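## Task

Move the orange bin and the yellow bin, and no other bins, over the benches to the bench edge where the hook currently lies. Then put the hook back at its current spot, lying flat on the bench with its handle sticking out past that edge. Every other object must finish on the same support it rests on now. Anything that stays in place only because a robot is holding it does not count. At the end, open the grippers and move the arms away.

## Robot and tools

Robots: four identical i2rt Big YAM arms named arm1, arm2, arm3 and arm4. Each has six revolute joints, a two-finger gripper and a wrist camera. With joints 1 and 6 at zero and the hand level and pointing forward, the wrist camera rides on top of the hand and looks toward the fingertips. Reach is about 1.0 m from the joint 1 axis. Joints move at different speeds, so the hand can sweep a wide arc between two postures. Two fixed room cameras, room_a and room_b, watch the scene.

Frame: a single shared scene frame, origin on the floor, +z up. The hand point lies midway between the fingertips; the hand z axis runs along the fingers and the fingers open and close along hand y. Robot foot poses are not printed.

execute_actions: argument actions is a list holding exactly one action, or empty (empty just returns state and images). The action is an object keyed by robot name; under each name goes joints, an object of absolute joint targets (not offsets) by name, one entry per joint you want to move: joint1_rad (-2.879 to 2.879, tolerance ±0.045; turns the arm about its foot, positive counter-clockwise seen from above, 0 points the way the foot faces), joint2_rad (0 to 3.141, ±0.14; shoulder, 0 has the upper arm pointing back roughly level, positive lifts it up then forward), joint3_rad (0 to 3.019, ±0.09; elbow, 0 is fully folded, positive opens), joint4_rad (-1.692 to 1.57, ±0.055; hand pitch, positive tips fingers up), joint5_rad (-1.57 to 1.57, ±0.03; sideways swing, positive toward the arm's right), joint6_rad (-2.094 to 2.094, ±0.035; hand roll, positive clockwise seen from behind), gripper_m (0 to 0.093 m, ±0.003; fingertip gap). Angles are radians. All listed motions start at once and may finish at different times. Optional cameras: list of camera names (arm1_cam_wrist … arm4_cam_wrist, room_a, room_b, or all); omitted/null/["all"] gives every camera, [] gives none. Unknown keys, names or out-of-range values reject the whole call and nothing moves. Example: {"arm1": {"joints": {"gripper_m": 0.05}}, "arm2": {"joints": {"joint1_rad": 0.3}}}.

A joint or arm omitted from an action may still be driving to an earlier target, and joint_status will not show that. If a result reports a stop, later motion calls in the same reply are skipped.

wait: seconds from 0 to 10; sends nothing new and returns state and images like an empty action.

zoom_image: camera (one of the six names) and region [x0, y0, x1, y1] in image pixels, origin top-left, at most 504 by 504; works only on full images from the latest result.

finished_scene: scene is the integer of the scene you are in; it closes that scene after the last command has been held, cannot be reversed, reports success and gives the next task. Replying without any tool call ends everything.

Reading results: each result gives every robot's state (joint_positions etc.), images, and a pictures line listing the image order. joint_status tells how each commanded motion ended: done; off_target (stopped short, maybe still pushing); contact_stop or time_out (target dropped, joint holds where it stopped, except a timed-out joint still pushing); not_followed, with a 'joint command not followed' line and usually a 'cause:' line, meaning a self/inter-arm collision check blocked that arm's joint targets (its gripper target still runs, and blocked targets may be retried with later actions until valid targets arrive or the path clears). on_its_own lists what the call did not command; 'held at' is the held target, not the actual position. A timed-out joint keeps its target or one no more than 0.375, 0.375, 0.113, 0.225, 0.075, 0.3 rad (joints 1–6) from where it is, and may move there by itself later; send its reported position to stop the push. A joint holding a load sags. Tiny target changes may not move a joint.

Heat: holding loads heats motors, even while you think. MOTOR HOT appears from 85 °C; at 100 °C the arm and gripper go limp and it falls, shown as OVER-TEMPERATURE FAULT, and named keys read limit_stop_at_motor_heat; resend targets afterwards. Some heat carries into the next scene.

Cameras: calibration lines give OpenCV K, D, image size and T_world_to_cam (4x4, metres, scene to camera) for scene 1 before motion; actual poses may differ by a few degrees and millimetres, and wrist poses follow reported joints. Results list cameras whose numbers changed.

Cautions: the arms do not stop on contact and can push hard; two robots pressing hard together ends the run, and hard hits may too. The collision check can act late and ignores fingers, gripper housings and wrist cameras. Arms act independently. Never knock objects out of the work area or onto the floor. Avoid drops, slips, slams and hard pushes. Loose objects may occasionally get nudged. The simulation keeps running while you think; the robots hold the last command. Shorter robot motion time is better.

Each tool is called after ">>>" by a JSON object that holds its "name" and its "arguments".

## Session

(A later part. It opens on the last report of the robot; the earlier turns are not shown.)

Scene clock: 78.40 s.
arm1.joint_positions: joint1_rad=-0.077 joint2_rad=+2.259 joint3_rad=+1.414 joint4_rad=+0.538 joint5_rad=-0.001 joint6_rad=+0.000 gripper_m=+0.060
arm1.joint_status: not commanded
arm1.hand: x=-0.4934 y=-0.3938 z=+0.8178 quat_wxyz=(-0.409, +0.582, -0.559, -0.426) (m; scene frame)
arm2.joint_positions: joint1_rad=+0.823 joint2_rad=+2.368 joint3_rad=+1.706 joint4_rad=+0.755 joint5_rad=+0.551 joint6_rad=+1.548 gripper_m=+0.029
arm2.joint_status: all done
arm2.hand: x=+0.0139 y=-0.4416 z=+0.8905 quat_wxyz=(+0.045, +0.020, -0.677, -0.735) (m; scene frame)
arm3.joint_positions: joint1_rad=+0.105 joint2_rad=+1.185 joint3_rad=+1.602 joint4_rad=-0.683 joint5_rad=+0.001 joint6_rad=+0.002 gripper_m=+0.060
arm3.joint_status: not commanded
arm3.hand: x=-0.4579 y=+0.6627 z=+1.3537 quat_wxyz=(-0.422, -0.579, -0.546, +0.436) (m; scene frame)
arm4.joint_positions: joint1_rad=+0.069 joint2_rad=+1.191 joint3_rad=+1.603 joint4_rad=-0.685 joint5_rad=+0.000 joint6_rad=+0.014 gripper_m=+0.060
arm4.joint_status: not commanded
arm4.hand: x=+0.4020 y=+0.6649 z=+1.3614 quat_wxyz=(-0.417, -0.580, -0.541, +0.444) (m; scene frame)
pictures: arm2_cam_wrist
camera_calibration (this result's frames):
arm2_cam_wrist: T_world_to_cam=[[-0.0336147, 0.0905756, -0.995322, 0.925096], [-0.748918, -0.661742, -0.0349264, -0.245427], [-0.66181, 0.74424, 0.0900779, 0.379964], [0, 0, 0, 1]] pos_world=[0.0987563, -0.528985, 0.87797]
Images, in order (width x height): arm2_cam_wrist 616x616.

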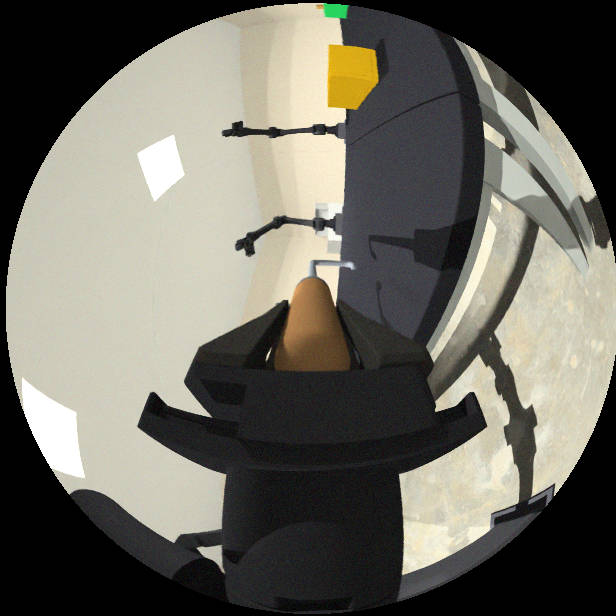

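>>> {"name": "execute_actions", "arguments": {"actions": [{"arm2":{"joints":{"joint2_rad":2.15,"joint4_rad":0.64}},"arm1":{"joints":{"joint2_rad":1.9,"joint3_rad":1.0}}}], "cameras": []}}

>>> {"name": "execute_actions", "arguments": {"actions": [{"arm2":{"joints":{"joint1_rad":0.2,"joint5_rad":0}},"arm1":{"joints":{"joint1_rad":-0.4,"joint2_rad":1.2,"joint3_rad":1.2,"joint4_rad":-0.3}}}], "cameras": ["arm2_cam_wrist","arm4_cam_wrist"]}}

Scene clock: 80.17 s.
arm1.joint_positions: joint1_rad=-0.077 joint2_rad=+1.897 joint3_rad=+1.005 joint4_rad=+0.538 joint5_rad=-0.001 joint6_rad=+0.000 gripper_m=+0.060
arm1.joint_status: all done
arm1.hand: x=-0.4885 y=-0.5183 z=+0.8833 quat_wxyz=(-0.396, +0.592, -0.568, -0.413) (m; scene frame)
arm2.joint_positions: joint1_rad=+0.823 joint2_rad=+2.181 joint3_rad=+1.704 joint4_rad=+0.623 joint5_rad=+0.551 joint6_rad=+1.551 gripper_m=+0.029
arm2.joint_status: all done
arm2.hand: x=+0.0200 y=-0.4493 z=+1.0168 quat_wxyz=(+0.056, +0.008, -0.660, -0.749) (m; scene frame)
arm3.joint_positions: joint1_rad=+0.105 joint2_rad=+1.185 joint3_rad=+1.602 joint4_rad=-0.683 joint5_rad=+0.001 joint6_rad=+0.002 gripper_m=+0.060
arm3.joint_status: not commanded
arm3.hand: x=-0.4579 y=+0.6627 z=+1.3537 quat_wxyz=(-0.422, -0.579, -0.546, +0.436) (m; scene frame)
arm4.joint_positions: joint1_rad=+0.069 joint2_rad=+1.191 joint3_rad=+1.603 joint4_rad=-0.685 joint5_rad=+0.000 joint6_rad=+0.014 gripper_m=+0.060
arm4.joint_status: not commanded
arm4.hand: x=+0.4020 y=+0.6649 z=+1.3614 quat_wxyz=(-0.417, -0.580, -0.541, +0.444) (m; scene frame)
pictures: none
No camera images: the call's "cameras" was empty. Leave "cameras" out to get every camera's image.

Scene clock: 82.47 s.
arm1.joint_positions: joint1_rad=-0.408 joint2_rad=+1.202 joint3_rad=+1.173 joint4_rad=-0.290 joint5_rad=+0.003 joint6_rad=+0.000 gripper_m=+0.060
arm1.joint_status: all done
arm1.hand: x=-0.2990 y=-0.6561 z=+1.2181 quat_wxyz=(-0.471, +0.483, -0.651, -0.349) (m; scene frame)
arm2.joint_positions: joint1_rad=+0.194 joint2_rad=+2.181 joint3_rad=+1.704 joint4_rad=+0.623 joint5_rad=+0.000 joint6_rad=+1.551 gripper_m=+0.029
arm2.joint_status: all done
arm2.hand: x=+0.4462 y=-0.3078 z=+1.0186 quat_wxyz=(+0.000, +0.010, -0.652, -0.758) (m; scene frame)
arm3.joint_positions: joint1_rad=+0.105 joint2_rad=+1.185 joint3_rad=+1.602 joint4_rad=-0.683 joint5_rad=+0.001 joint6_rad=+0.002 gripper_m=+0.060
arm3.joint_status: not commanded
arm3.hand: x=-0.4579 y=+0.6627 z=+1.3537 quat_wxyz=(-0.422, -0.579, -0.546, +0.436) (m; scene frame)
arm4.joint_positions: joint1_rad=+0.069 joint2_rad=+1.191 joint3_rad=+1.603 joint4_rad=-0.685 joint5_rad=+0.000 joint6_rad=+0.014 gripper_m=+0.060
arm4.joint_status: not commanded
arm4.hand: x=+0.4020 y=+0.6649 z=+1.3614 quat_wxyz=(-0.417, -0.580, -0.541, +0.444) (m; scene frame)
pictures: arm2_cam_wrist, arm4_cam_wrist
camera_calibration (this result's frames):
arm2_cam_wrist: T_world_to_cam=[[0.018418, 0.159143, -0.987084, 1.04451], [-0.797089, -0.59365, -0.110584, 0.290907], [-0.603581, 0.78883, 0.115917, 0.516442], [0, 0, 0, 1]] pos_world=[0.524355, -0.400913, 1.00332]
arm4_cam_wrist: T_world_to_cam=[[-0.998435, 0.0552656, -0.00851224, 0.371786], [0.0478977, 0.76672, -0.640192, 0.347198], [-0.0288541, -0.639598, -0.768168, 1.60708], [0, 0, 0, 1]] pos_world=[0.400945, 0.741138, 1.45995]
Images, in order (width x height): arm2_cam_wrist 616x616, arm4_cam_wrist 616x616.

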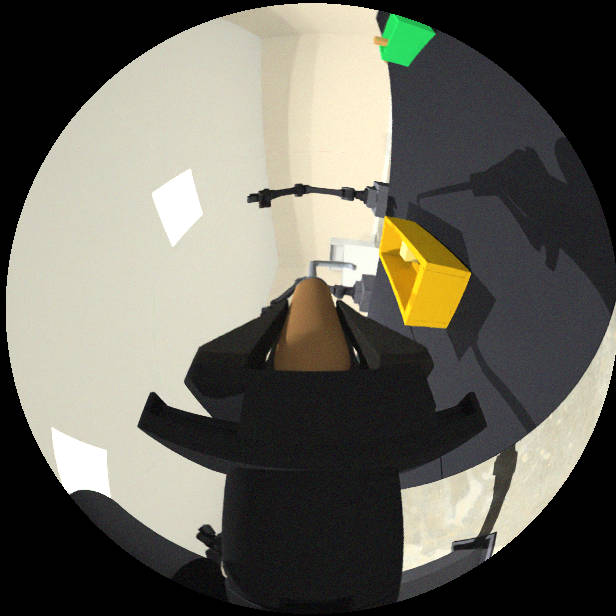

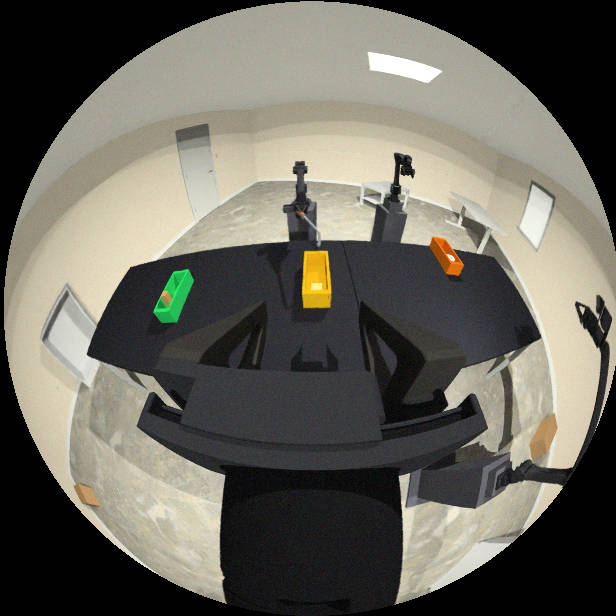

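>>> {"name": "execute_actions", "arguments": {"actions": [{"arm2":{"joints":{"joint2_rad":2.28}}}], "cameras": ["arm2_cam_wrist"]}}

>>> {"name": "execute_actions", "arguments": {"actions": [{"arm2":{"joints":{"joint2_rad":2.18,"joint3_rad":1.51,"joint4_rad":0.73}}}], "cameras": ["arm2_cam_wrist"]}}

Scene clock: 83.90 s.
arm1.joint_positions: joint1_rad=-0.408 joint2_rad=+1.202 joint3_rad=+1.173 joint4_rad=-0.290 joint5_rad=+0.003 joint6_rad=+0.000 gripper_m=+0.060
arm1.joint_status: not commanded
arm1.hand: x=-0.2990 y=-0.6561 z=+1.2181 quat_wxyz=(-0.471, +0.483, -0.651, -0.349) (m; scene frame)
arm2.joint_positions: joint1_rad=+0.194 joint2_rad=+2.327 joint3_rad=+1.704 joint4_rad=+0.627 joint5_rad=+0.000 joint6_rad=+1.564 gripper_m=+0.029
arm2.joint_status: all done
arm2.hand: x=+0.4453 y=-0.2973 z=+0.8936 quat_wxyz=(+0.005, +0.006, -0.704, -0.710) (m; scene frame)
arm3.joint_positions: joint1_rad=+0.105 joint2_rad=+1.185 joint3_rad=+1.602 joint4_rad=-0.683 joint5_rad=+0.001 joint6_rad=+0.002 gripper_m=+0.060
arm3.joint_status: not commanded
arm3.hand: x=-0.4579 y=+0.6627 z=+1.3537 quat_wxyz=(-0.422, -0.579, -0.546, +0.436) (m; scene frame)
arm4.joint_positions: joint1_rad=+0.069 joint2_rad=+1.191 joint3_rad=+1.603 joint4_rad=-0.685 joint5_rad=+0.000 joint6_rad=+0.014 gripper_m=+0.060
arm4.joint_status: not commanded
arm4.hand: x=+0.4020 y=+0.6649 z=+1.3614 quat_wxyz=(-0.417, -0.580, -0.541, +0.444) (m; scene frame)
pictures: arm2_cam_wrist
camera_calibration (this result's frames):
arm2_cam_wrist: T_world_to_cam=[[0.00757316, 0.0174058, -0.99982, 0.893588], [-0.796283, -0.604697, -0.0165586, 0.194926], [-0.604877, 0.796265, 0.00928046, 0.620195], [0, 0, 0, 1]] pos_world=[0.52359, -0.391522, 0.890899]
Images, in order (width x height): arm2_cam_wrist 616x616.

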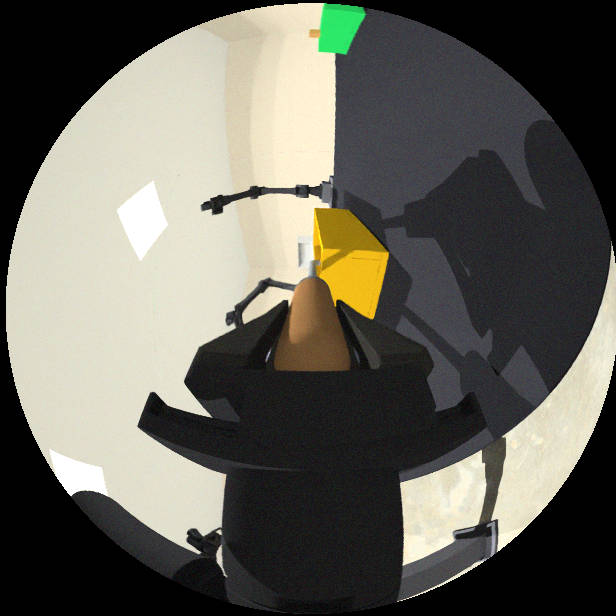

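Scene clock: 84.80 s.
arm1.joint_positions: joint1_rad=-0.408 joint2_rad=+1.202 joint3_rad=+1.173 joint4_rad=-0.290 joint5_rad=+0.003 joint6_rad=+0.000 gripper_m=+0.060
arm1.joint_status: not commanded
arm1.hand: x=-0.2990 y=-0.6561 z=+1.2181 quat_wxyz=(-0.471, +0.483, -0.651, -0.349) (m; scene frame)
arm2.joint_positions: joint1_rad=+0.194 joint2_rad=+2.217 joint3_rad=+1.504 joint4_rad=+0.683 joint5_rad=+0.000 joint6_rad=+1.563 gripper_m=+0.029
arm2.joint_status: all done
arm2.hand: x=+0.4461 y=-0.3458 z=+0.8907 quat_wxyz=(+0.005, +0.006, -0.716, -0.698) (m; scene frame)
arm3.joint_positions: joint1_rad=+0.105 joint2_rad=+1.185 joint3_rad=+1.602 joint4_rad=-0.683 joint5_rad=+0.001 joint6_rad=+0.002 gripper_m=+0.060
arm3.joint_status: not commanded
arm3.hand: x=-0.4579 y=+0.6627 z=+1.3537 quat_wxyz=(-0.422, -0.579, -0.546, +0.436) (m; scene frame)
arm4.joint_positions: joint1_rad=+0.069 joint2_rad=+1.191 joint3_rad=+1.603 joint4_rad=-0.685 joint5_rad=+0.000 joint6_rad=+0.014 gripper_m=+0.060
arm4.joint_status: not commanded
arm4.hand: x=+0.4020 y=+0.6649 z=+1.3614 quat_wxyz=(-0.417, -0.580, -0.541, +0.444) (m; scene frame)
pictures: arm2_cam_wrist
camera_calibration (this result's frames):
arm2_cam_wrist: T_world_to_cam=[[0.00848941, -0.0169172, -0.999821, 0.8792], [-0.796405, -0.604754, 0.00347036, 0.148412], [-0.604704, 0.796233, -0.0186069, 0.684037], [0, 0, 0, 1]] pos_world=[0.524372, -0.440026, 0.891255]
Images, in order (width x height): arm2_cam_wrist 616x616.

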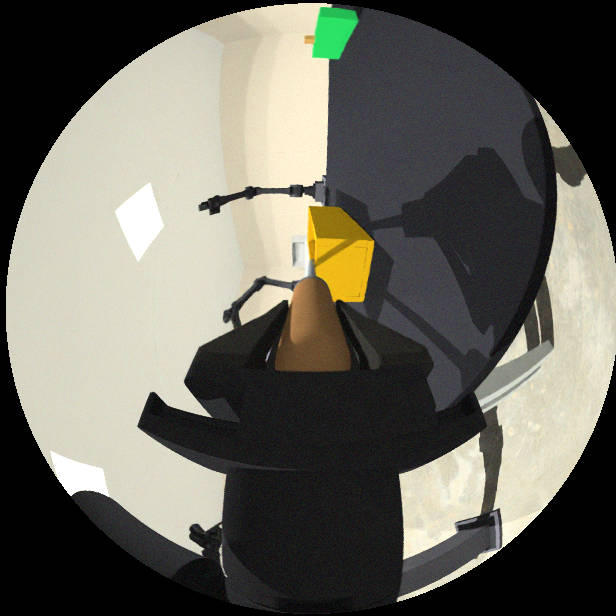

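>>> {"name": "execute_actions", "arguments": {"actions": [{"arm2":{"joints":{"joint2_rad":2.075,"joint3_rad":1.31,"joint4_rad":0.845}}}], "cameras": []}}

>>> {"name": "execute_actions", "arguments": {"actions": [{"arm2":{"joints":{"joint2_rad":1.975,"joint3_rad":1.11,"joint4_rad":0.945}}}], "cameras": []}}

>>> {"name": "execute_actions", "arguments": {"actions": [{"arm2":{"joints":{"joint2_rad":1.875,"joint3_rad":0.91,"joint4_rad":1.045}}}], "cameras": []}}

>>> {"name": "execute_actions", "arguments": {"actions": [{"arm2":{"joints":{"joint2_rad":1.785,"joint3_rad":0.73,"joint4_rad":1.135}}}], "cameras": ["arm2_cam_wrist","arm1_cam_wrist"]}}

Scene clock: 87.43 s.
arm1.joint_positions: joint1_rad=-0.408 joint2_rad=+1.202 joint3_rad=+1.173 joint4_rad=-0.290 joint5_rad=+0.003 joint6_rad=+0.000 gripper_m=+0.060
arm1.joint_status: not commanded
arm1.hand: x=-0.2990 y=-0.6561 z=+1.2181 quat_wxyz=(-0.471, +0.483, -0.651, -0.349) (m; scene frame)
arm2.joint_positions: joint1_rad=+0.194 joint2_rad=+2.115 joint3_rad=+1.299 joint4_rad=+0.789 joint5_rad=+0.000 joint6_rad=+1.563 gripper_m=+0.029
arm2.joint_status: joint4_rad time_out (moved +0.106 of +0.162); the others done
arm2.on_its_own: joint4_rad reads +0.789 and still pushes toward +0.845 since a time_out
arm2.hand: x=+0.4471 y=-0.4010 z=+0.8901 quat_wxyz=(+0.004, +0.006, -0.716, -0.699) (m; scene frame)
arm3.joint_positions: joint1_rad=+0.105 joint2_rad=+1.185 joint3_rad=+1.602 joint4_rad=-0.683 joint5_rad=+0.001 joint6_rad=+0.002 gripper_m=+0.060
arm3.joint_status: not commanded
arm3.hand: x=-0.4579 y=+0.6627 z=+1.3537 quat_wxyz=(-0.422, -0.579, -0.546, +0.436) (m; scene frame)
arm4.joint_positions: joint1_rad=+0.069 joint2_rad=+1.191 joint3_rad=+1.603 joint4_rad=-0.685 joint5_rad=+0.000 joint6_rad=+0.014 gripper_m=+0.060
arm4.joint_status: not commanded
arm4.hand: x=+0.4020 y=+0.6649 z=+1.3614 quat_wxyz=(-0.417, -0.580, -0.541, +0.444) (m; scene frame)
pictures: none
No camera images: the call's "cameras" was empty. Leave "cameras" out to get every camera's image.

not run: a stop came earlier in this reply.

not run: a stop came earlier in this reply.

not run: a stop came earlier in this reply.

>>> {"name": "execute_actions", "arguments": {"actions": [{"arm2":{"joints":{"joint2_rad":1.975,"joint3_rad":1.11,"joint4_rad":0.925}}}], "cameras": []}}

>>> {"name": "execute_actions", "arguments": {"actions": [{"arm2":{"joints":{"joint2_rad":1.875,"joint3_rad":0.91,"joint4_rad":1.025}}}], "cameras": []}}

>>> {"name": "execute_actions", "arguments": {"actions": [{"arm2":{"joints":{"joint2_rad":1.785,"joint3_rad":0.73,"joint4_rad":1.115}}}], "cameras": ["arm2_cam_wrist","arm1_cam_wrist"]}}

Scene clock: 88.57 s.
arm1.joint_positions: joint1_rad=-0.408 joint2_rad=+1.202 joint3_rad=+1.173 joint4_rad=-0.290 joint5_rad=+0.003 joint6_rad=+0.000 gripper_m=+0.060
arm1.joint_status: not commanded
arm1.hand: x=-0.2990 y=-0.6561 z=+1.2181 quat_wxyz=(-0.471, +0.483, -0.651, -0.349) (m; scene frame)
arm2.joint_positions: joint1_rad=+0.194 joint2_rad=+2.009 joint3_rad=+1.100 joint4_rad=+0.871 joint5_rad=+0.000 joint6_rad=+1.563 gripper_m=+0.029
arm2.joint_status: all done
arm2.hand: x=+0.4480 y=-0.4600 z=+0.8896 quat_wxyz=(+0.004, +0.007, -0.719, -0.695) (m; scene frame)
arm3.joint_positions: joint1_rad=+0.105 joint2_rad=+1.185 joint3_rad=+1.602 joint4_rad=-0.683 joint5_rad=+0.001 joint6_rad=+0.002 gripper_m=+0.060
arm3.joint_status: not commanded
arm3.hand: x=-0.4579 y=+0.6627 z=+1.3537 quat_wxyz=(-0.422, -0.579, -0.546, +0.436) (m; scene frame)
arm4.joint_positions: joint1_rad=+0.069 joint2_rad=+1.191 joint3_rad=+1.603 joint4_rad=-0.685 joint5_rad=+0.000 joint6_rad=+0.014 gripper_m=+0.060
arm4.joint_status: not commanded
arm4.hand: x=+0.4020 y=+0.6649 z=+1.3614 quat_wxyz=(-0.417, -0.580, -0.541, +0.444) (m; scene frame)
pictures: none
No camera images: the call's "cameras" was empty. Leave "cameras" out to get every camera's image.

Scene clock: 90.63 s.
arm1.joint_positions: joint1_rad=-0.408 joint2_rad=+1.202 joint3_rad=+1.173 joint4_rad=-0.290 joint5_rad=+0.003 joint6_rad=+0.000 gripper_m=+0.060
arm1.joint_status: not commanded
arm1.hand: x=-0.2990 y=-0.6561 z=+1.2181 quat_wxyz=(-0.471, +0.483, -0.651, -0.349) (m; scene frame)
arm2.joint_positions: joint1_rad=+0.194 joint2_rad=+1.909 joint3_rad=+0.898 joint4_rad=+0.969 joint5_rad=+0.000 joint6_rad=+1.562 gripper_m=+0.029
arm2.joint_status: joint4_rad time_out (moved +0.099 of +0.154); the others done
arm2.on_its_own: joint4_rad reads +0.969 and still pushes toward +1.025 since a time_out
arm2.hand: x=+0.4490 y=-0.5243 z=+0.8873 quat_wxyz=(+0.004, +0.007, -0.720, -0.694) (m; scene frame)
arm3.joint_positions: joint1_rad=+0.105 joint2_rad=+1.185 joint3_rad=+1.602 joint4_rad=-0.683 joint5_rad=+0.001 joint6_rad=+0.002 gripper_m=+0.060
arm3.joint_status: not commanded
arm3.hand: x=-0.4579 y=+0.6627 z=+1.3537 quat_wxyz=(-0.422, -0.579, -0.546, +0.436) (m; scene frame)
arm4.joint_positions: joint1_rad=+0.069 joint2_rad=+1.191 joint3_rad=+1.603 joint4_rad=-0.685 joint5_rad=+0.000 joint6_rad=+0.014 gripper_m=+0.060
arm4.joint_status: not commanded
arm4.hand: x=+0.4020 y=+0.6649 z=+1.3614 quat_wxyz=(-0.417, -0.580, -0.541, +0.444) (m; scene frame)
pictures: none
No camera images: the call's "cameras" was empty. Leave "cameras" out to get every camera's image.

not run: a stop came earlier in this reply.

>>> {"name": "execute_actions", "arguments": {"actions": [{"arm2":{"joints":{"joint2_rad":1.785,"joint3_rad":0.73,"joint4_rad":1.105}}}], "cameras": ["arm2_cam_wrist","arm1_cam_wrist"]}}

Scene clock: 92.83 s.
arm1.joint_positions: joint1_rad=-0.408 joint2_rad=+1.202 joint3_rad=+1.173 joint4_rad=-0.290 joint5_rad=+0.003 joint6_rad=+0.000 gripper_m=+0.060
arm1.joint_status: not commanded
arm1.hand: x=-0.2990 y=-0.6561 z=+1.2181 quat_wxyz=(-0.471, +0.483, -0.651, -0.349) (m; scene frame)
arm2.joint_positions: joint1_rad=+0.194 joint2_rad=+1.814 joint3_rad=+0.718 joint4_rad=+1.050 joint5_rad=+0.000 joint6_rad=+1.562 gripper_m=+0.029
arm2.joint_status: joint4_rad time_out (moved +0.081 of +0.136); the others done
arm2.on_its_own: joint4_rad reads +1.050 and still pushes toward +1.105 since a time_out
arm2.hand: x=+0.4499 y=-0.5853 z=+0.8860 quat_wxyz=(+0.004, +0.007, -0.722, -0.692) (m; scene frame)
arm3.joint_positions: joint1_rad=+0.105 joint2_rad=+1.185 joint3_rad=+1.602 joint4_rad=-0.683 joint5_rad=+0.001 joint6_rad=+0.002 gripper_m=+0.060
arm3.joint_status: not commanded
arm3.hand: x=-0.4579 y=+0.6627 z=+1.3537 quat_wxyz=(-0.422, -0.579, -0.546, +0.436) (m; scene frame)
arm4.joint_positions: joint1_rad=+0.069 joint2_rad=+1.191 joint3_rad=+1.603 joint4_rad=-0.685 joint5_rad=+0.000 joint6_rad=+0.014 gripper_m=+0.060
arm4.joint_status: not commanded
arm4.hand: x=+0.4020 y=+0.6649 z=+1.3614 quat_wxyz=(-0.417, -0.580, -0.541, +0.444) (m; scene frame)
pictures: arm1_cam_wrist, arm2_cam_wrist
camera_calibration (this result's frames):
arm1_cam_wrist: T_world_to_cam=[[0.951725, -0.306704, -0.0123842, 0.0969412], [-0.254509, -0.76592, -0.590416, 0.145192], [0.171597, 0.565065, -0.807004, 1.52912], [0, 0, 0, 1]] pos_world=[-0.317701, -0.723114, 1.32093]
arm2_cam_wrist: T_world_to_cam=[[0.0102625, -0.0325304, -0.999418, 0.86015], [-0.796571, -0.604436, 0.0114944, -0.000286361], [-0.604458, 0.795989, -0.0321158, 0.888649], [0, 0, 0, 1]] pos_world=[0.528095, -0.679547, 0.888192]
Images, in order (width x height): arm1_cam_wrist 616x616, arm2_cam_wrist 616x616.

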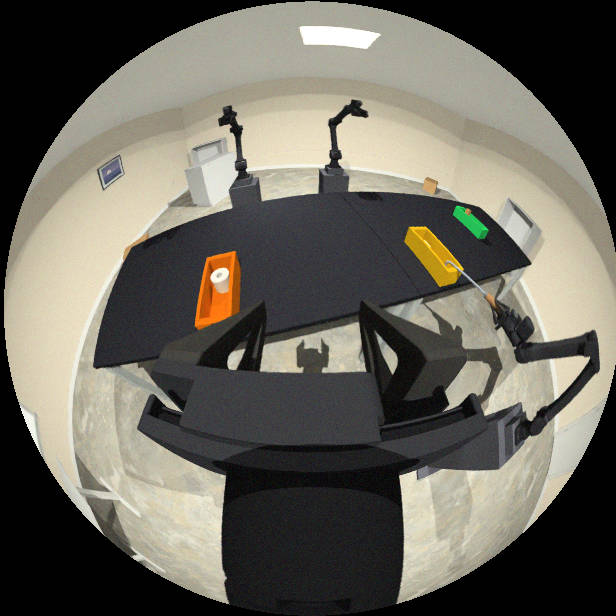

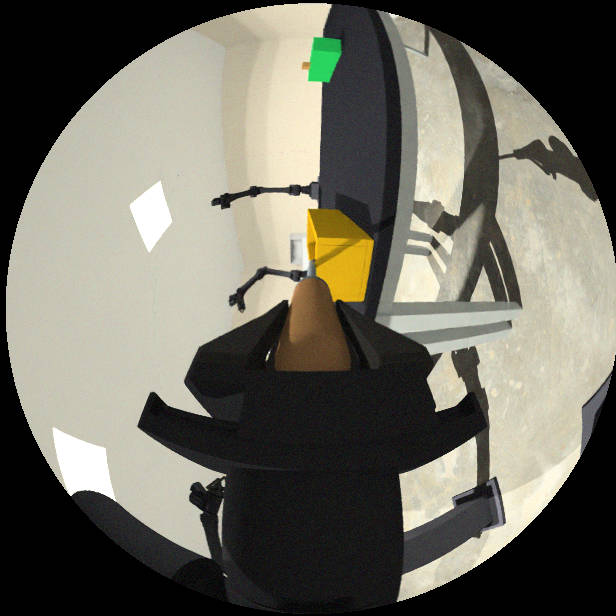

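>>> {"name": "execute_actions", "arguments": {"actions": [{"arm2":{"joints":{"joint2_rad":1.735,"joint3_rad":0.675}},"arm1":{"joints":{"joint1_rad":0.2}}}], "cameras": []}}

>>> {"name": "execute_actions", "arguments": {"actions": [{"arm2":{"joints":{"joint2_rad":1.68,"joint3_rad":0.9}}}], "cameras": ["arm2_cam_wrist"]}}

>>> {"name": "execute_actions", "arguments": {"actions": [{"arm2":{"joints":{"joint1_rad":0.835,"joint2_rad":1.9,"joint3_rad":1.4,"joint5_rad":0.55}}}], "cameras": []}}

>>> {"name": "execute_actions", "arguments": {"actions": [{"arm2":{"joints":{"joint2_rad":2.3,"joint3_rad":1.77,"joint4_rad":0.78,"joint6_rad":0}}}], "cameras": ["arm2_cam_wrist"]}}

Scene clock: 94.47 s.
arm1.joint_positions: joint1_rad=+0.198 joint2_rad=+1.202 joint3_rad=+1.173 joint4_rad=-0.290 joint5_rad=+0.001 joint6_rad=+0.000 gripper_m=+0.060
arm1.joint_status: all done
arm1.hand: x=-0.6363 y=-0.6595 z=+1.2180 quat_wxyz=(-0.345, +0.656, -0.476, -0.474) (m; scene frame)
arm2.joint_positions: joint1_rad=+0.194 joint2_rad=+1.767 joint3_rad=+0.661 joint4_rad=+1.050 joint5_rad=+0.000 joint6_rad=+1.562 gripper_m=+0.029
arm2.joint_status: all done
arm2.on_its_own: joint4_rad reads +1.050 and still pushes toward +1.105 since a time_out
arm2.hand: x=+0.4502 y=-0.6056 z=+0.8884 quat_wxyz=(+0.004, +0.007, -0.726, -0.688) (m; scene frame)
arm3.joint_positions: joint1_rad=+0.105 joint2_rad=+1.185 joint3_rad=+1.602 joint4_rad=-0.683 joint5_rad=+0.001 joint6_rad=+0.002 gripper_m=+0.060
arm3.joint_status: not commanded
arm3.hand: x=-0.4579 y=+0.6627 z=+1.3537 quat_wxyz=(-0.422, -0.579, -0.546, +0.436) (m; scene frame)
arm4.joint_positions: joint1_rad=+0.069 joint2_rad=+1.191 joint3_rad=+1.603 joint4_rad=-0.685 joint5_rad=+0.000 joint6_rad=+0.014 gripper_m=+0.060
arm4.joint_status: not commanded
arm4.hand: x=+0.4020 y=+0.6649 z=+1.3614 quat_wxyz=(-0.417, -0.580, -0.541, +0.444) (m; scene frame)
pictures: none
No camera images: the call's "cameras" was empty. Leave "cameras" out to get every camera's image.

Scene clock: 95.50 s.
arm1.joint_positions: joint1_rad=+0.198 joint2_rad=+1.202 joint3_rad=+1.173 joint4_rad=-0.290 joint5_rad=+0.001 joint6_rad=+0.000 gripper_m=+0.060
arm1.joint_status: not commanded
arm1.hand: x=-0.6363 y=-0.6595 z=+1.2180 quat_wxyz=(-0.345, +0.656, -0.476, -0.474) (m; scene frame)
arm2.joint_positions: joint1_rad=+0.194 joint2_rad=+1.704 joint3_rad=+0.851 joint4_rad=+1.052 joint5_rad=+0.000 joint6_rad=+1.561 gripper_m=+0.029
arm2.joint_status: all done
arm2.hand: x=+0.4500 y=-0.5531 z=+1.0131 quat_wxyz=(+0.004, +0.006, -0.632, -0.775) (m; scene frame)
arm3.joint_positions: joint1_rad=+0.105 joint2_rad=+1.185 joint3_rad=+1.602 joint4_rad=-0.683 joint5_rad=+0.001 joint6_rad=+0.002 gripper_m=+0.060
arm3.joint_status: not commanded
arm3.hand: x=-0.4579 y=+0.6627 z=+1.3537 quat_wxyz=(-0.422, -0.579, -0.546, +0.436) (m; scene frame)
arm4.joint_positions: joint1_rad=+0.069 joint2_rad=+1.191 joint3_rad=+1.603 joint4_rad=-0.685 joint5_rad=+0.000 joint6_rad=+0.014 gripper_m=+0.060
arm4.joint_status: not commanded
arm4.hand: x=+0.4020 y=+0.6649 z=+1.3614 quat_wxyz=(-0.417, -0.580, -0.541, +0.444) (m; scene frame)
pictures: arm2_cam_wrist
camera_calibration (this result's frames):
arm2_cam_wrist: T_world_to_cam=[[0.00736759, 0.210738, -0.977515, 1.10191], [-0.797506, -0.588496, -0.132882, 0.173296], [-0.603266, 0.780553, 0.163729, 0.659716], [0, 0, 0, 1]] pos_world=[0.52807, -0.645174, 0.992151]
Images, in order (width x height): arm2_cam_wrist 616x616.

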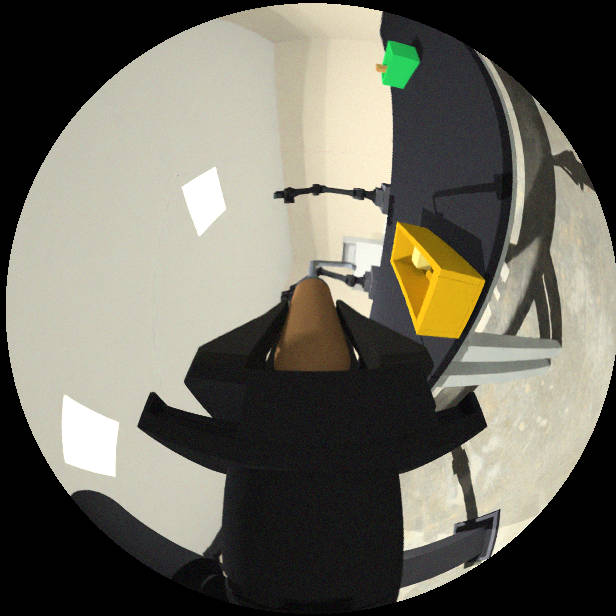

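Scene clock: 97.40 s.
arm1.joint_positions: joint1_rad=+0.198 joint2_rad=+1.202 joint3_rad=+1.173 joint4_rad=-0.290 joint5_rad=+0.001 joint6_rad=+0.000 gripper_m=+0.060
arm1.joint_status: not commanded
arm1.hand: x=-0.6363 y=-0.6595 z=+1.2180 quat_wxyz=(-0.345, +0.656, -0.476, -0.474) (m; scene frame)
arm2.joint_positions: joint1_rad=+0.827 joint2_rad=+1.929 joint3_rad=+1.338 joint4_rad=+1.053 joint5_rad=+0.557 joint6_rad=+1.561 gripper_m=+0.029
arm2.joint_status: all done
arm2.hand: x=+0.0900 y=-0.5465 z=+1.1041 quat_wxyz=(+0.121, -0.059, -0.553, -0.823) (m; scene frame)
arm3.joint_positions: joint1_rad=+0.105 joint2_rad=+1.185 joint3_rad=+1.602 joint4_rad=-0.683 joint5_rad=+0.001 joint6_rad=+0.002 gripper_m=+0.060
arm3.joint_status: not commanded
arm3.hand: x=-0.4579 y=+0.6627 z=+1.3537 quat_wxyz=(-0.422, -0.579, -0.546, +0.436) (m; scene frame)
arm4.joint_positions: joint1_rad=+0.069 joint2_rad=+1.191 joint3_rad=+1.603 joint4_rad=-0.685 joint5_rad=+0.000 joint6_rad=+0.014 gripper_m=+0.060
arm4.joint_status: not commanded
arm4.hand: x=+0.4020 y=+0.6649 z=+1.3614 quat_wxyz=(-0.417, -0.580, -0.541, +0.444) (m; scene frame)
pictures: none
No camera images: the call's "cameras" was empty. Leave "cameras" out to get every camera's image.

Scene clock: 99.57 s.
arm1.joint_positions: joint1_rad=+0.198 joint2_rad=+1.202 joint3_rad=+1.173 joint4_rad=-0.290 joint5_rad=+0.001 joint6_rad=+0.000 gripper_m=+0.060
arm1.joint_status: not commanded
arm1.hand: x=-0.6363 y=-0.6595 z=+1.2180 quat_wxyz=(-0.345, +0.656, -0.476, -0.474) (m; scene frame)
arm2.joint_positions: joint1_rad=+0.832 joint2_rad=+2.345 joint3_rad=+1.692 joint4_rad=+0.763 joint5_rad=+0.550 joint6_rad=+0.010 gripper_m=+0.029
arm2.joint_status: all done
arm2.hand: x=+0.0091 y=-0.4484 z=+0.9041 quat_wxyz=(-0.477, +0.481, -0.468, -0.567) (m; scene frame)
arm3.joint_positions: joint1_rad=+0.105 joint2_rad=+1.185 joint3_rad=+1.602 joint4_rad=-0.683 joint5_rad=+0.001 joint6_rad=+0.002 gripper_m=+0.060
arm3.joint_status: not commanded
arm3.hand: x=-0.4579 y=+0.6627 z=+1.3537 quat_wxyz=(-0.422, -0.579, -0.546, +0.436) (m; scene frame)
arm4.joint_positions: joint1_rad=+0.069 joint2_rad=+1.191 joint3_rad=+1.603 joint4_rad=-0.685 joint5_rad=+0.000 joint6_rad=+0.014 gripper_m=+0.060
arm4.joint_status: not commanded
arm4.hand: x=+0.4020 y=+0.6649 z=+1.3614 quat_wxyz=(-0.417, -0.580, -0.541, +0.444) (m; scene frame)
pictures: arm2_cam_wrist
camera_calibration (this result's frames):
arm2_cam_wrist: T_world_to_cam=[[0.991143, 0.115358, -0.0657883, 0.100523], [0.00268652, -0.512714, -0.858555, 0.55156], [-0.132772, 0.850774, -0.508483, 0.964762], [0, 0, 0, 1]] pos_world=[0.0269784, -0.549598, 0.970723]
Images, in order (width x height): arm2_cam_wrist 616x616.

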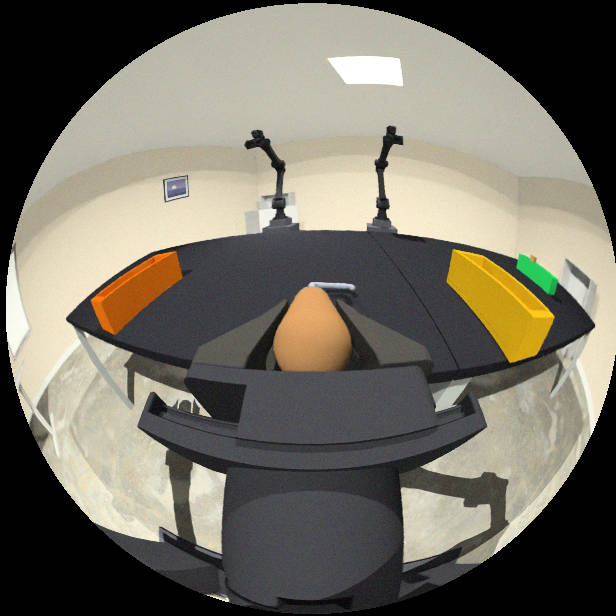

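>>> {"name": "execute_actions", "arguments": {"actions": [{"arm2":{"joints":{"joint2_rad":2.5,"joint3_rad":1.79}}}], "cameras": ["arm2_cam_wrist"]}}

Scene clock: 100.93 s.
arm1.joint_positions: joint1_rad=+0.198 joint2_rad=+1.202 joint3_rad=+1.173 joint4_rad=-0.290 joint5_rad=+0.001 joint6_rad=+0.000 gripper_m=+0.060
arm1.joint_status: not commanded
arm1.hand: x=-0.6363 y=-0.6595 z=+1.2180 quat_wxyz=(-0.345, +0.656, -0.476, -0.474) (m; scene frame)
arm2.joint_positions: joint1_rad=+0.832 joint2_rad=+2.503 joint3_rad=+1.749 joint4_rad=+0.776 joint5_rad=+0.550 joint6_rad=-0.001 gripper_m=+0.029
arm2.joint_status: all done
arm2.hand: x=+0.0040 y=-0.4422 z=+0.8028 quat_wxyz=(-0.475, +0.515, -0.472, -0.535) (m; scene frame)
arm3.joint_positions: joint1_rad=+0.105 joint2_rad=+1.185 joint3_rad=+1.602 joint4_rad=-0.683 joint5_rad=+0.001 joint6_rad=+0.002 gripper_m=+0.060
arm3.joint_status: not commanded
arm3.hand: x=-0.4579 y=+0.6627 z=+1.3537 quat_wxyz=(-0.422, -0.579, -0.546, +0.436) (m; scene frame)
arm4.joint_positions: joint1_rad=+0.069 joint2_rad=+1.191 joint3_rad=+1.603 joint4_rad=-0.685 joint5_rad=+0.000 joint6_rad=+0.014 gripper_m=+0.060
arm4.joint_status: not commanded
arm4.hand: x=+0.4020 y=+0.6649 z=+1.3614 quat_wxyz=(-0.417, -0.580, -0.541, +0.444) (m; scene frame)
pictures: arm2_cam_wrist
camera_calibration (this result's frames):
arm2_cam_wrist: T_world_to_cam=[[0.993595, 0.112615, -0.00931979, 0.0515893], [0.0570069, -0.570757, -0.819138, 0.410302], [-0.0975669, 0.81336, -0.573521, 0.942826], [0, 0, 0, 1]] pos_world=[0.0173397, -0.538484, 0.877305]
Images, in order (width x height): arm2_cam_wrist 616x616.

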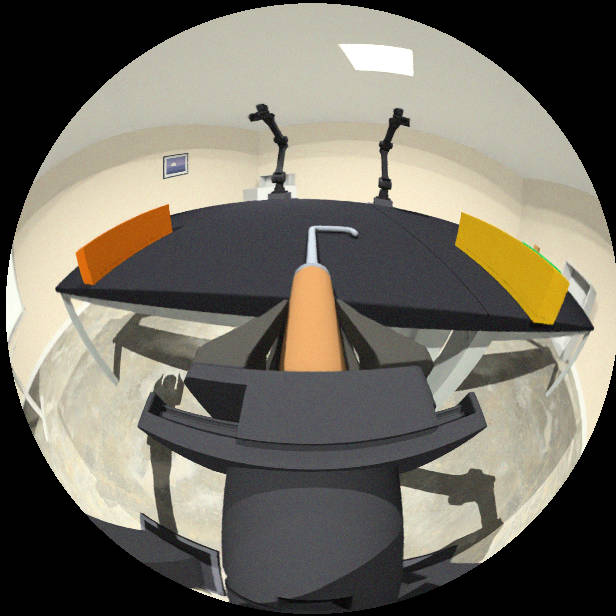

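>>> {"name": "execute_actions", "arguments": {"actions": [{"arm2":{"joints":{"gripper_m":0.093}}}], "cameras": []}}

>>> {"name": "execute_actions", "arguments": {"actions": [{"arm2":{"joints":{"joint1_rad":0.91,"joint2_rad":2.33,"joint3_rad":1.47,"joint4_rad":0.92,"joint5_rad":0.65}}}], "cameras": []}}

>>> {"name": "execute_actions", "arguments": {"actions": [{"arm2":{"joints":{"joint1_rad":0.6,"joint2_rad":1.4,"joint4_rad":-0.5,"joint5_rad":0}}}], "cameras": ["arm1_cam_wrist","arm2_cam_wrist","room_b"]}}

>>> {"name": "zoom_image", "arguments": {"camera": "room_b", "region": [370,220,550,320]}}

Scene clock: 101.97 s.
arm1.joint_positions: joint1_rad=+0.198 joint2_rad=+1.202 joint3_rad=+1.173 joint4_rad=-0.290 joint5_rad=+0.001 joint6_rad=+0.000 gripper_m=+0.060
arm1.joint_status: not commanded
arm1.hand: x=-0.6363 y=-0.6595 z=+1.2180 quat_wxyz=(-0.345, +0.656, -0.476, -0.474) (m; scene frame)
arm2.joint_positions: joint1_rad=+0.832 joint2_rad=+2.503 joint3_rad=+1.749 joint4_rad=+0.776 joint5_rad=+0.550 joint6_rad=-0.001 gripper_m=+0.093
arm2.joint_status: all done
arm2.hand: x=+0.0040 y=-0.4422 z=+0.8028 quat_wxyz=(-0.475, +0.515, -0.472, -0.535) (m; scene frame)
arm3.joint_positions: joint1_rad=+0.105 joint2_rad=+1.185 joint3_rad=+1.602 joint4_rad=-0.683 joint5_rad=+0.001 joint6_rad=+0.002 gripper_m=+0.060
arm3.joint_status: not commanded
arm3.hand: x=-0.4579 y=+0.6627 z=+1.3537 quat_wxyz=(-0.422, -0.579, -0.546, +0.436) (m; scene frame)
arm4.joint_positions: joint1_rad=+0.069 joint2_rad=+1.191 joint3_rad=+1.603 joint4_rad=-0.685 joint5_rad=+0.000 joint6_rad=+0.014 gripper_m=+0.060
arm4.joint_status: not commanded
arm4.hand: x=+0.4020 y=+0.6649 z=+1.3614 quat_wxyz=(-0.417, -0.580, -0.541, +0.444) (m; scene frame)
pictures: none
No camera images: the call's "cameras" was empty. Leave "cameras" out to get every camera's image.

Scene clock: 103.13 s.
arm1.joint_positions: joint1_rad=+0.198 joint2_rad=+1.202 joint3_rad=+1.173 joint4_rad=-0.290 joint5_rad=+0.001 joint6_rad=+0.000 gripper_m=+0.060
arm1.joint_status: not commanded
arm1.hand: x=-0.6363 y=-0.6595 z=+1.2180 quat_wxyz=(-0.345, +0.656, -0.476, -0.474) (m; scene frame)
arm2.joint_positions: joint1_rad=+0.918 joint2_rad=+2.323 joint3_rad=+1.470 joint4_rad=+0.901 joint5_rad=+0.647 joint6_rad=-0.001 gripper_m=+0.093
arm2.joint_status: all done
arm2.hand: x=+0.0013 y=-0.5288 z=+0.8408 quat_wxyz=(-0.478, +0.503, -0.475, -0.541) (m; scene frame)
arm3.joint_positions: joint1_rad=+0.105 joint2_rad=+1.185 joint3_rad=+1.602 joint4_rad=-0.683 joint5_rad=+0.001 joint6_rad=+0.002 gripper_m=+0.060
arm3.joint_status: not commanded
arm3.hand: x=-0.4579 y=+0.6627 z=+1.3537 quat_wxyz=(-0.422, -0.579, -0.546, +0.436) (m; scene frame)
arm4.joint_positions: joint1_rad=+0.069 joint2_rad=+1.191 joint3_rad=+1.603 joint4_rad=-0.685 joint5_rad=+0.000 joint6_rad=+0.014 gripper_m=+0.060
arm4.joint_status: not commanded
arm4.hand: x=+0.4020 y=+0.6649 z=+1.3614 quat_wxyz=(-0.417, -0.580, -0.541, +0.444) (m; scene frame)
pictures: none
No camera images: the call's "cameras" was empty. Leave "cameras" out to get every camera's image.

Scene clock: 104.97 s.
arm1.joint_positions: joint1_rad=+0.198 joint2_rad=+1.202 joint3_rad=+1.173 joint4_rad=-0.290 joint5_rad=+0.001 joint6_rad=+0.000 gripper_m=+0.060
arm1.joint_status: not commanded
arm1.hand: x=-0.6363 y=-0.6595 z=+1.2180 quat_wxyz=(-0.345, +0.656, -0.476, -0.474) (m; scene frame)
arm2.joint_positions: joint1_rad=+0.609 joint2_rad=+1.405 joint3_rad=+1.460 joint4_rad=-0.482 joint5_rad=+0.001 joint6_rad=-0.001 gripper_m=+0.093
arm2.joint_status: all done
arm2.hand: x=+0.1971 y=-0.6114 z=+1.1905 quat_wxyz=(-0.293, +0.706, -0.454, -0.458) (m; scene frame)
arm3.joint_positions: joint1_rad=+0.105 joint2_rad=+1.185 joint3_rad=+1.602 joint4_rad=-0.683 joint5_rad=+0.001 joint6_rad=+0.002 gripper_m=+0.060
arm3.joint_status: not commanded
arm3.hand: x=-0.4579 y=+0.6627 z=+1.3537 quat_wxyz=(-0.422, -0.579, -0.546, +0.436) (m; scene frame)
arm4.joint_positions: joint1_rad=+0.069 joint2_rad=+1.191 joint3_rad=+1.603 joint4_rad=-0.685 joint5_rad=+0.000 joint6_rad=+0.014 gripper_m=+0.060
arm4.joint_status: not commanded
arm4.hand: x=+0.4020 y=+0.6649 z=+1.3614 quat_wxyz=(-0.417, -0.580, -0.541, +0.444) (m; scene frame)
pictures: arm1_cam_wrist, arm2_cam_wrist, room_b
camera_calibration (this result's frames):
arm1_cam_wrist: T_world_to_cam=[[0.956257, 0.29225, -0.0127228, 0.815211], [0.228725, -0.774099, -0.590302, 0.358584], [-0.182364, 0.561571, -0.807082, 1.36147], [0, 0, 0, 1]] pos_world=[-0.613285, -0.725228, 1.32086]
arm2_cam_wrist: T_world_to_cam=[[0.904234, 0.427037, -0.000757518, 0.0820902], [0.371407, -0.787314, -0.492132, 0.03666], [-0.210755, 0.444721, -0.87052, 1.47218], [0, 0, 0, 1]] pos_world=[0.222424, -0.660901, 1.29966]
Images, in order (width x height): arm1_cam_wrist 616x616, arm2_cam_wrist 616x616, room_b 896x504.

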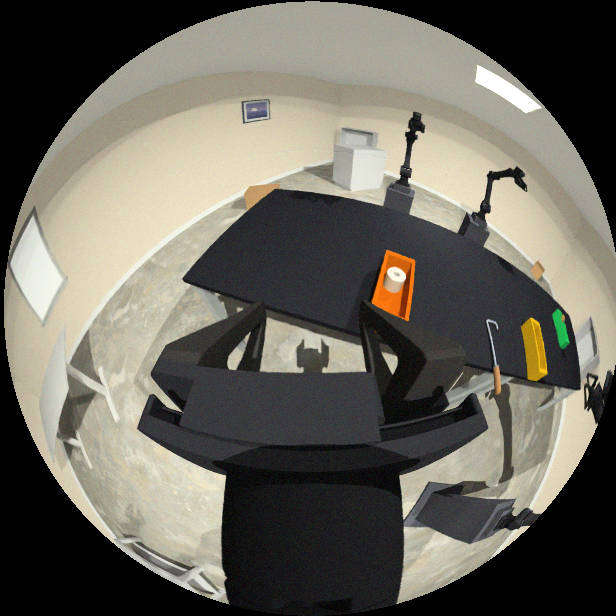

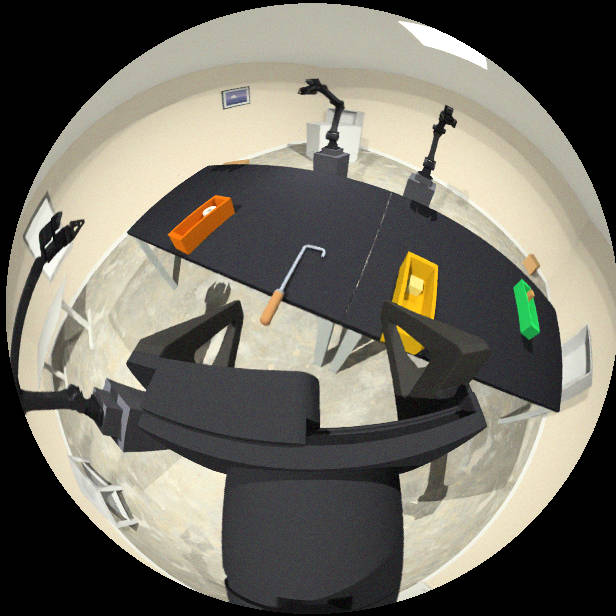

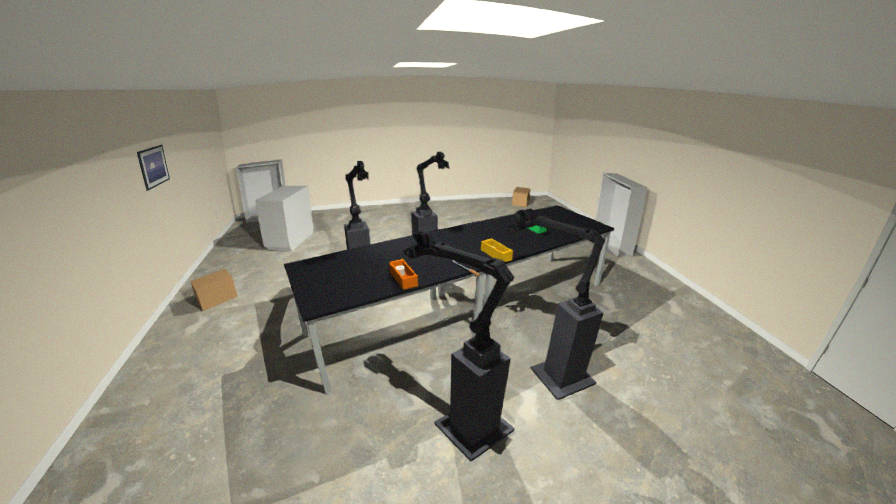

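Region (370, 220, 550, 320) of room_b's 896x504 image, scaled by 2.800, with more detail than that image has.

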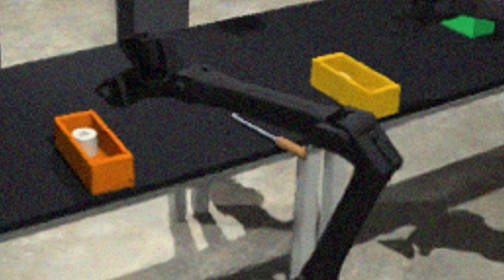

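>>> {"name": "finished_scene", "arguments": {"scene": 1}}

The scene is finished: the task was done.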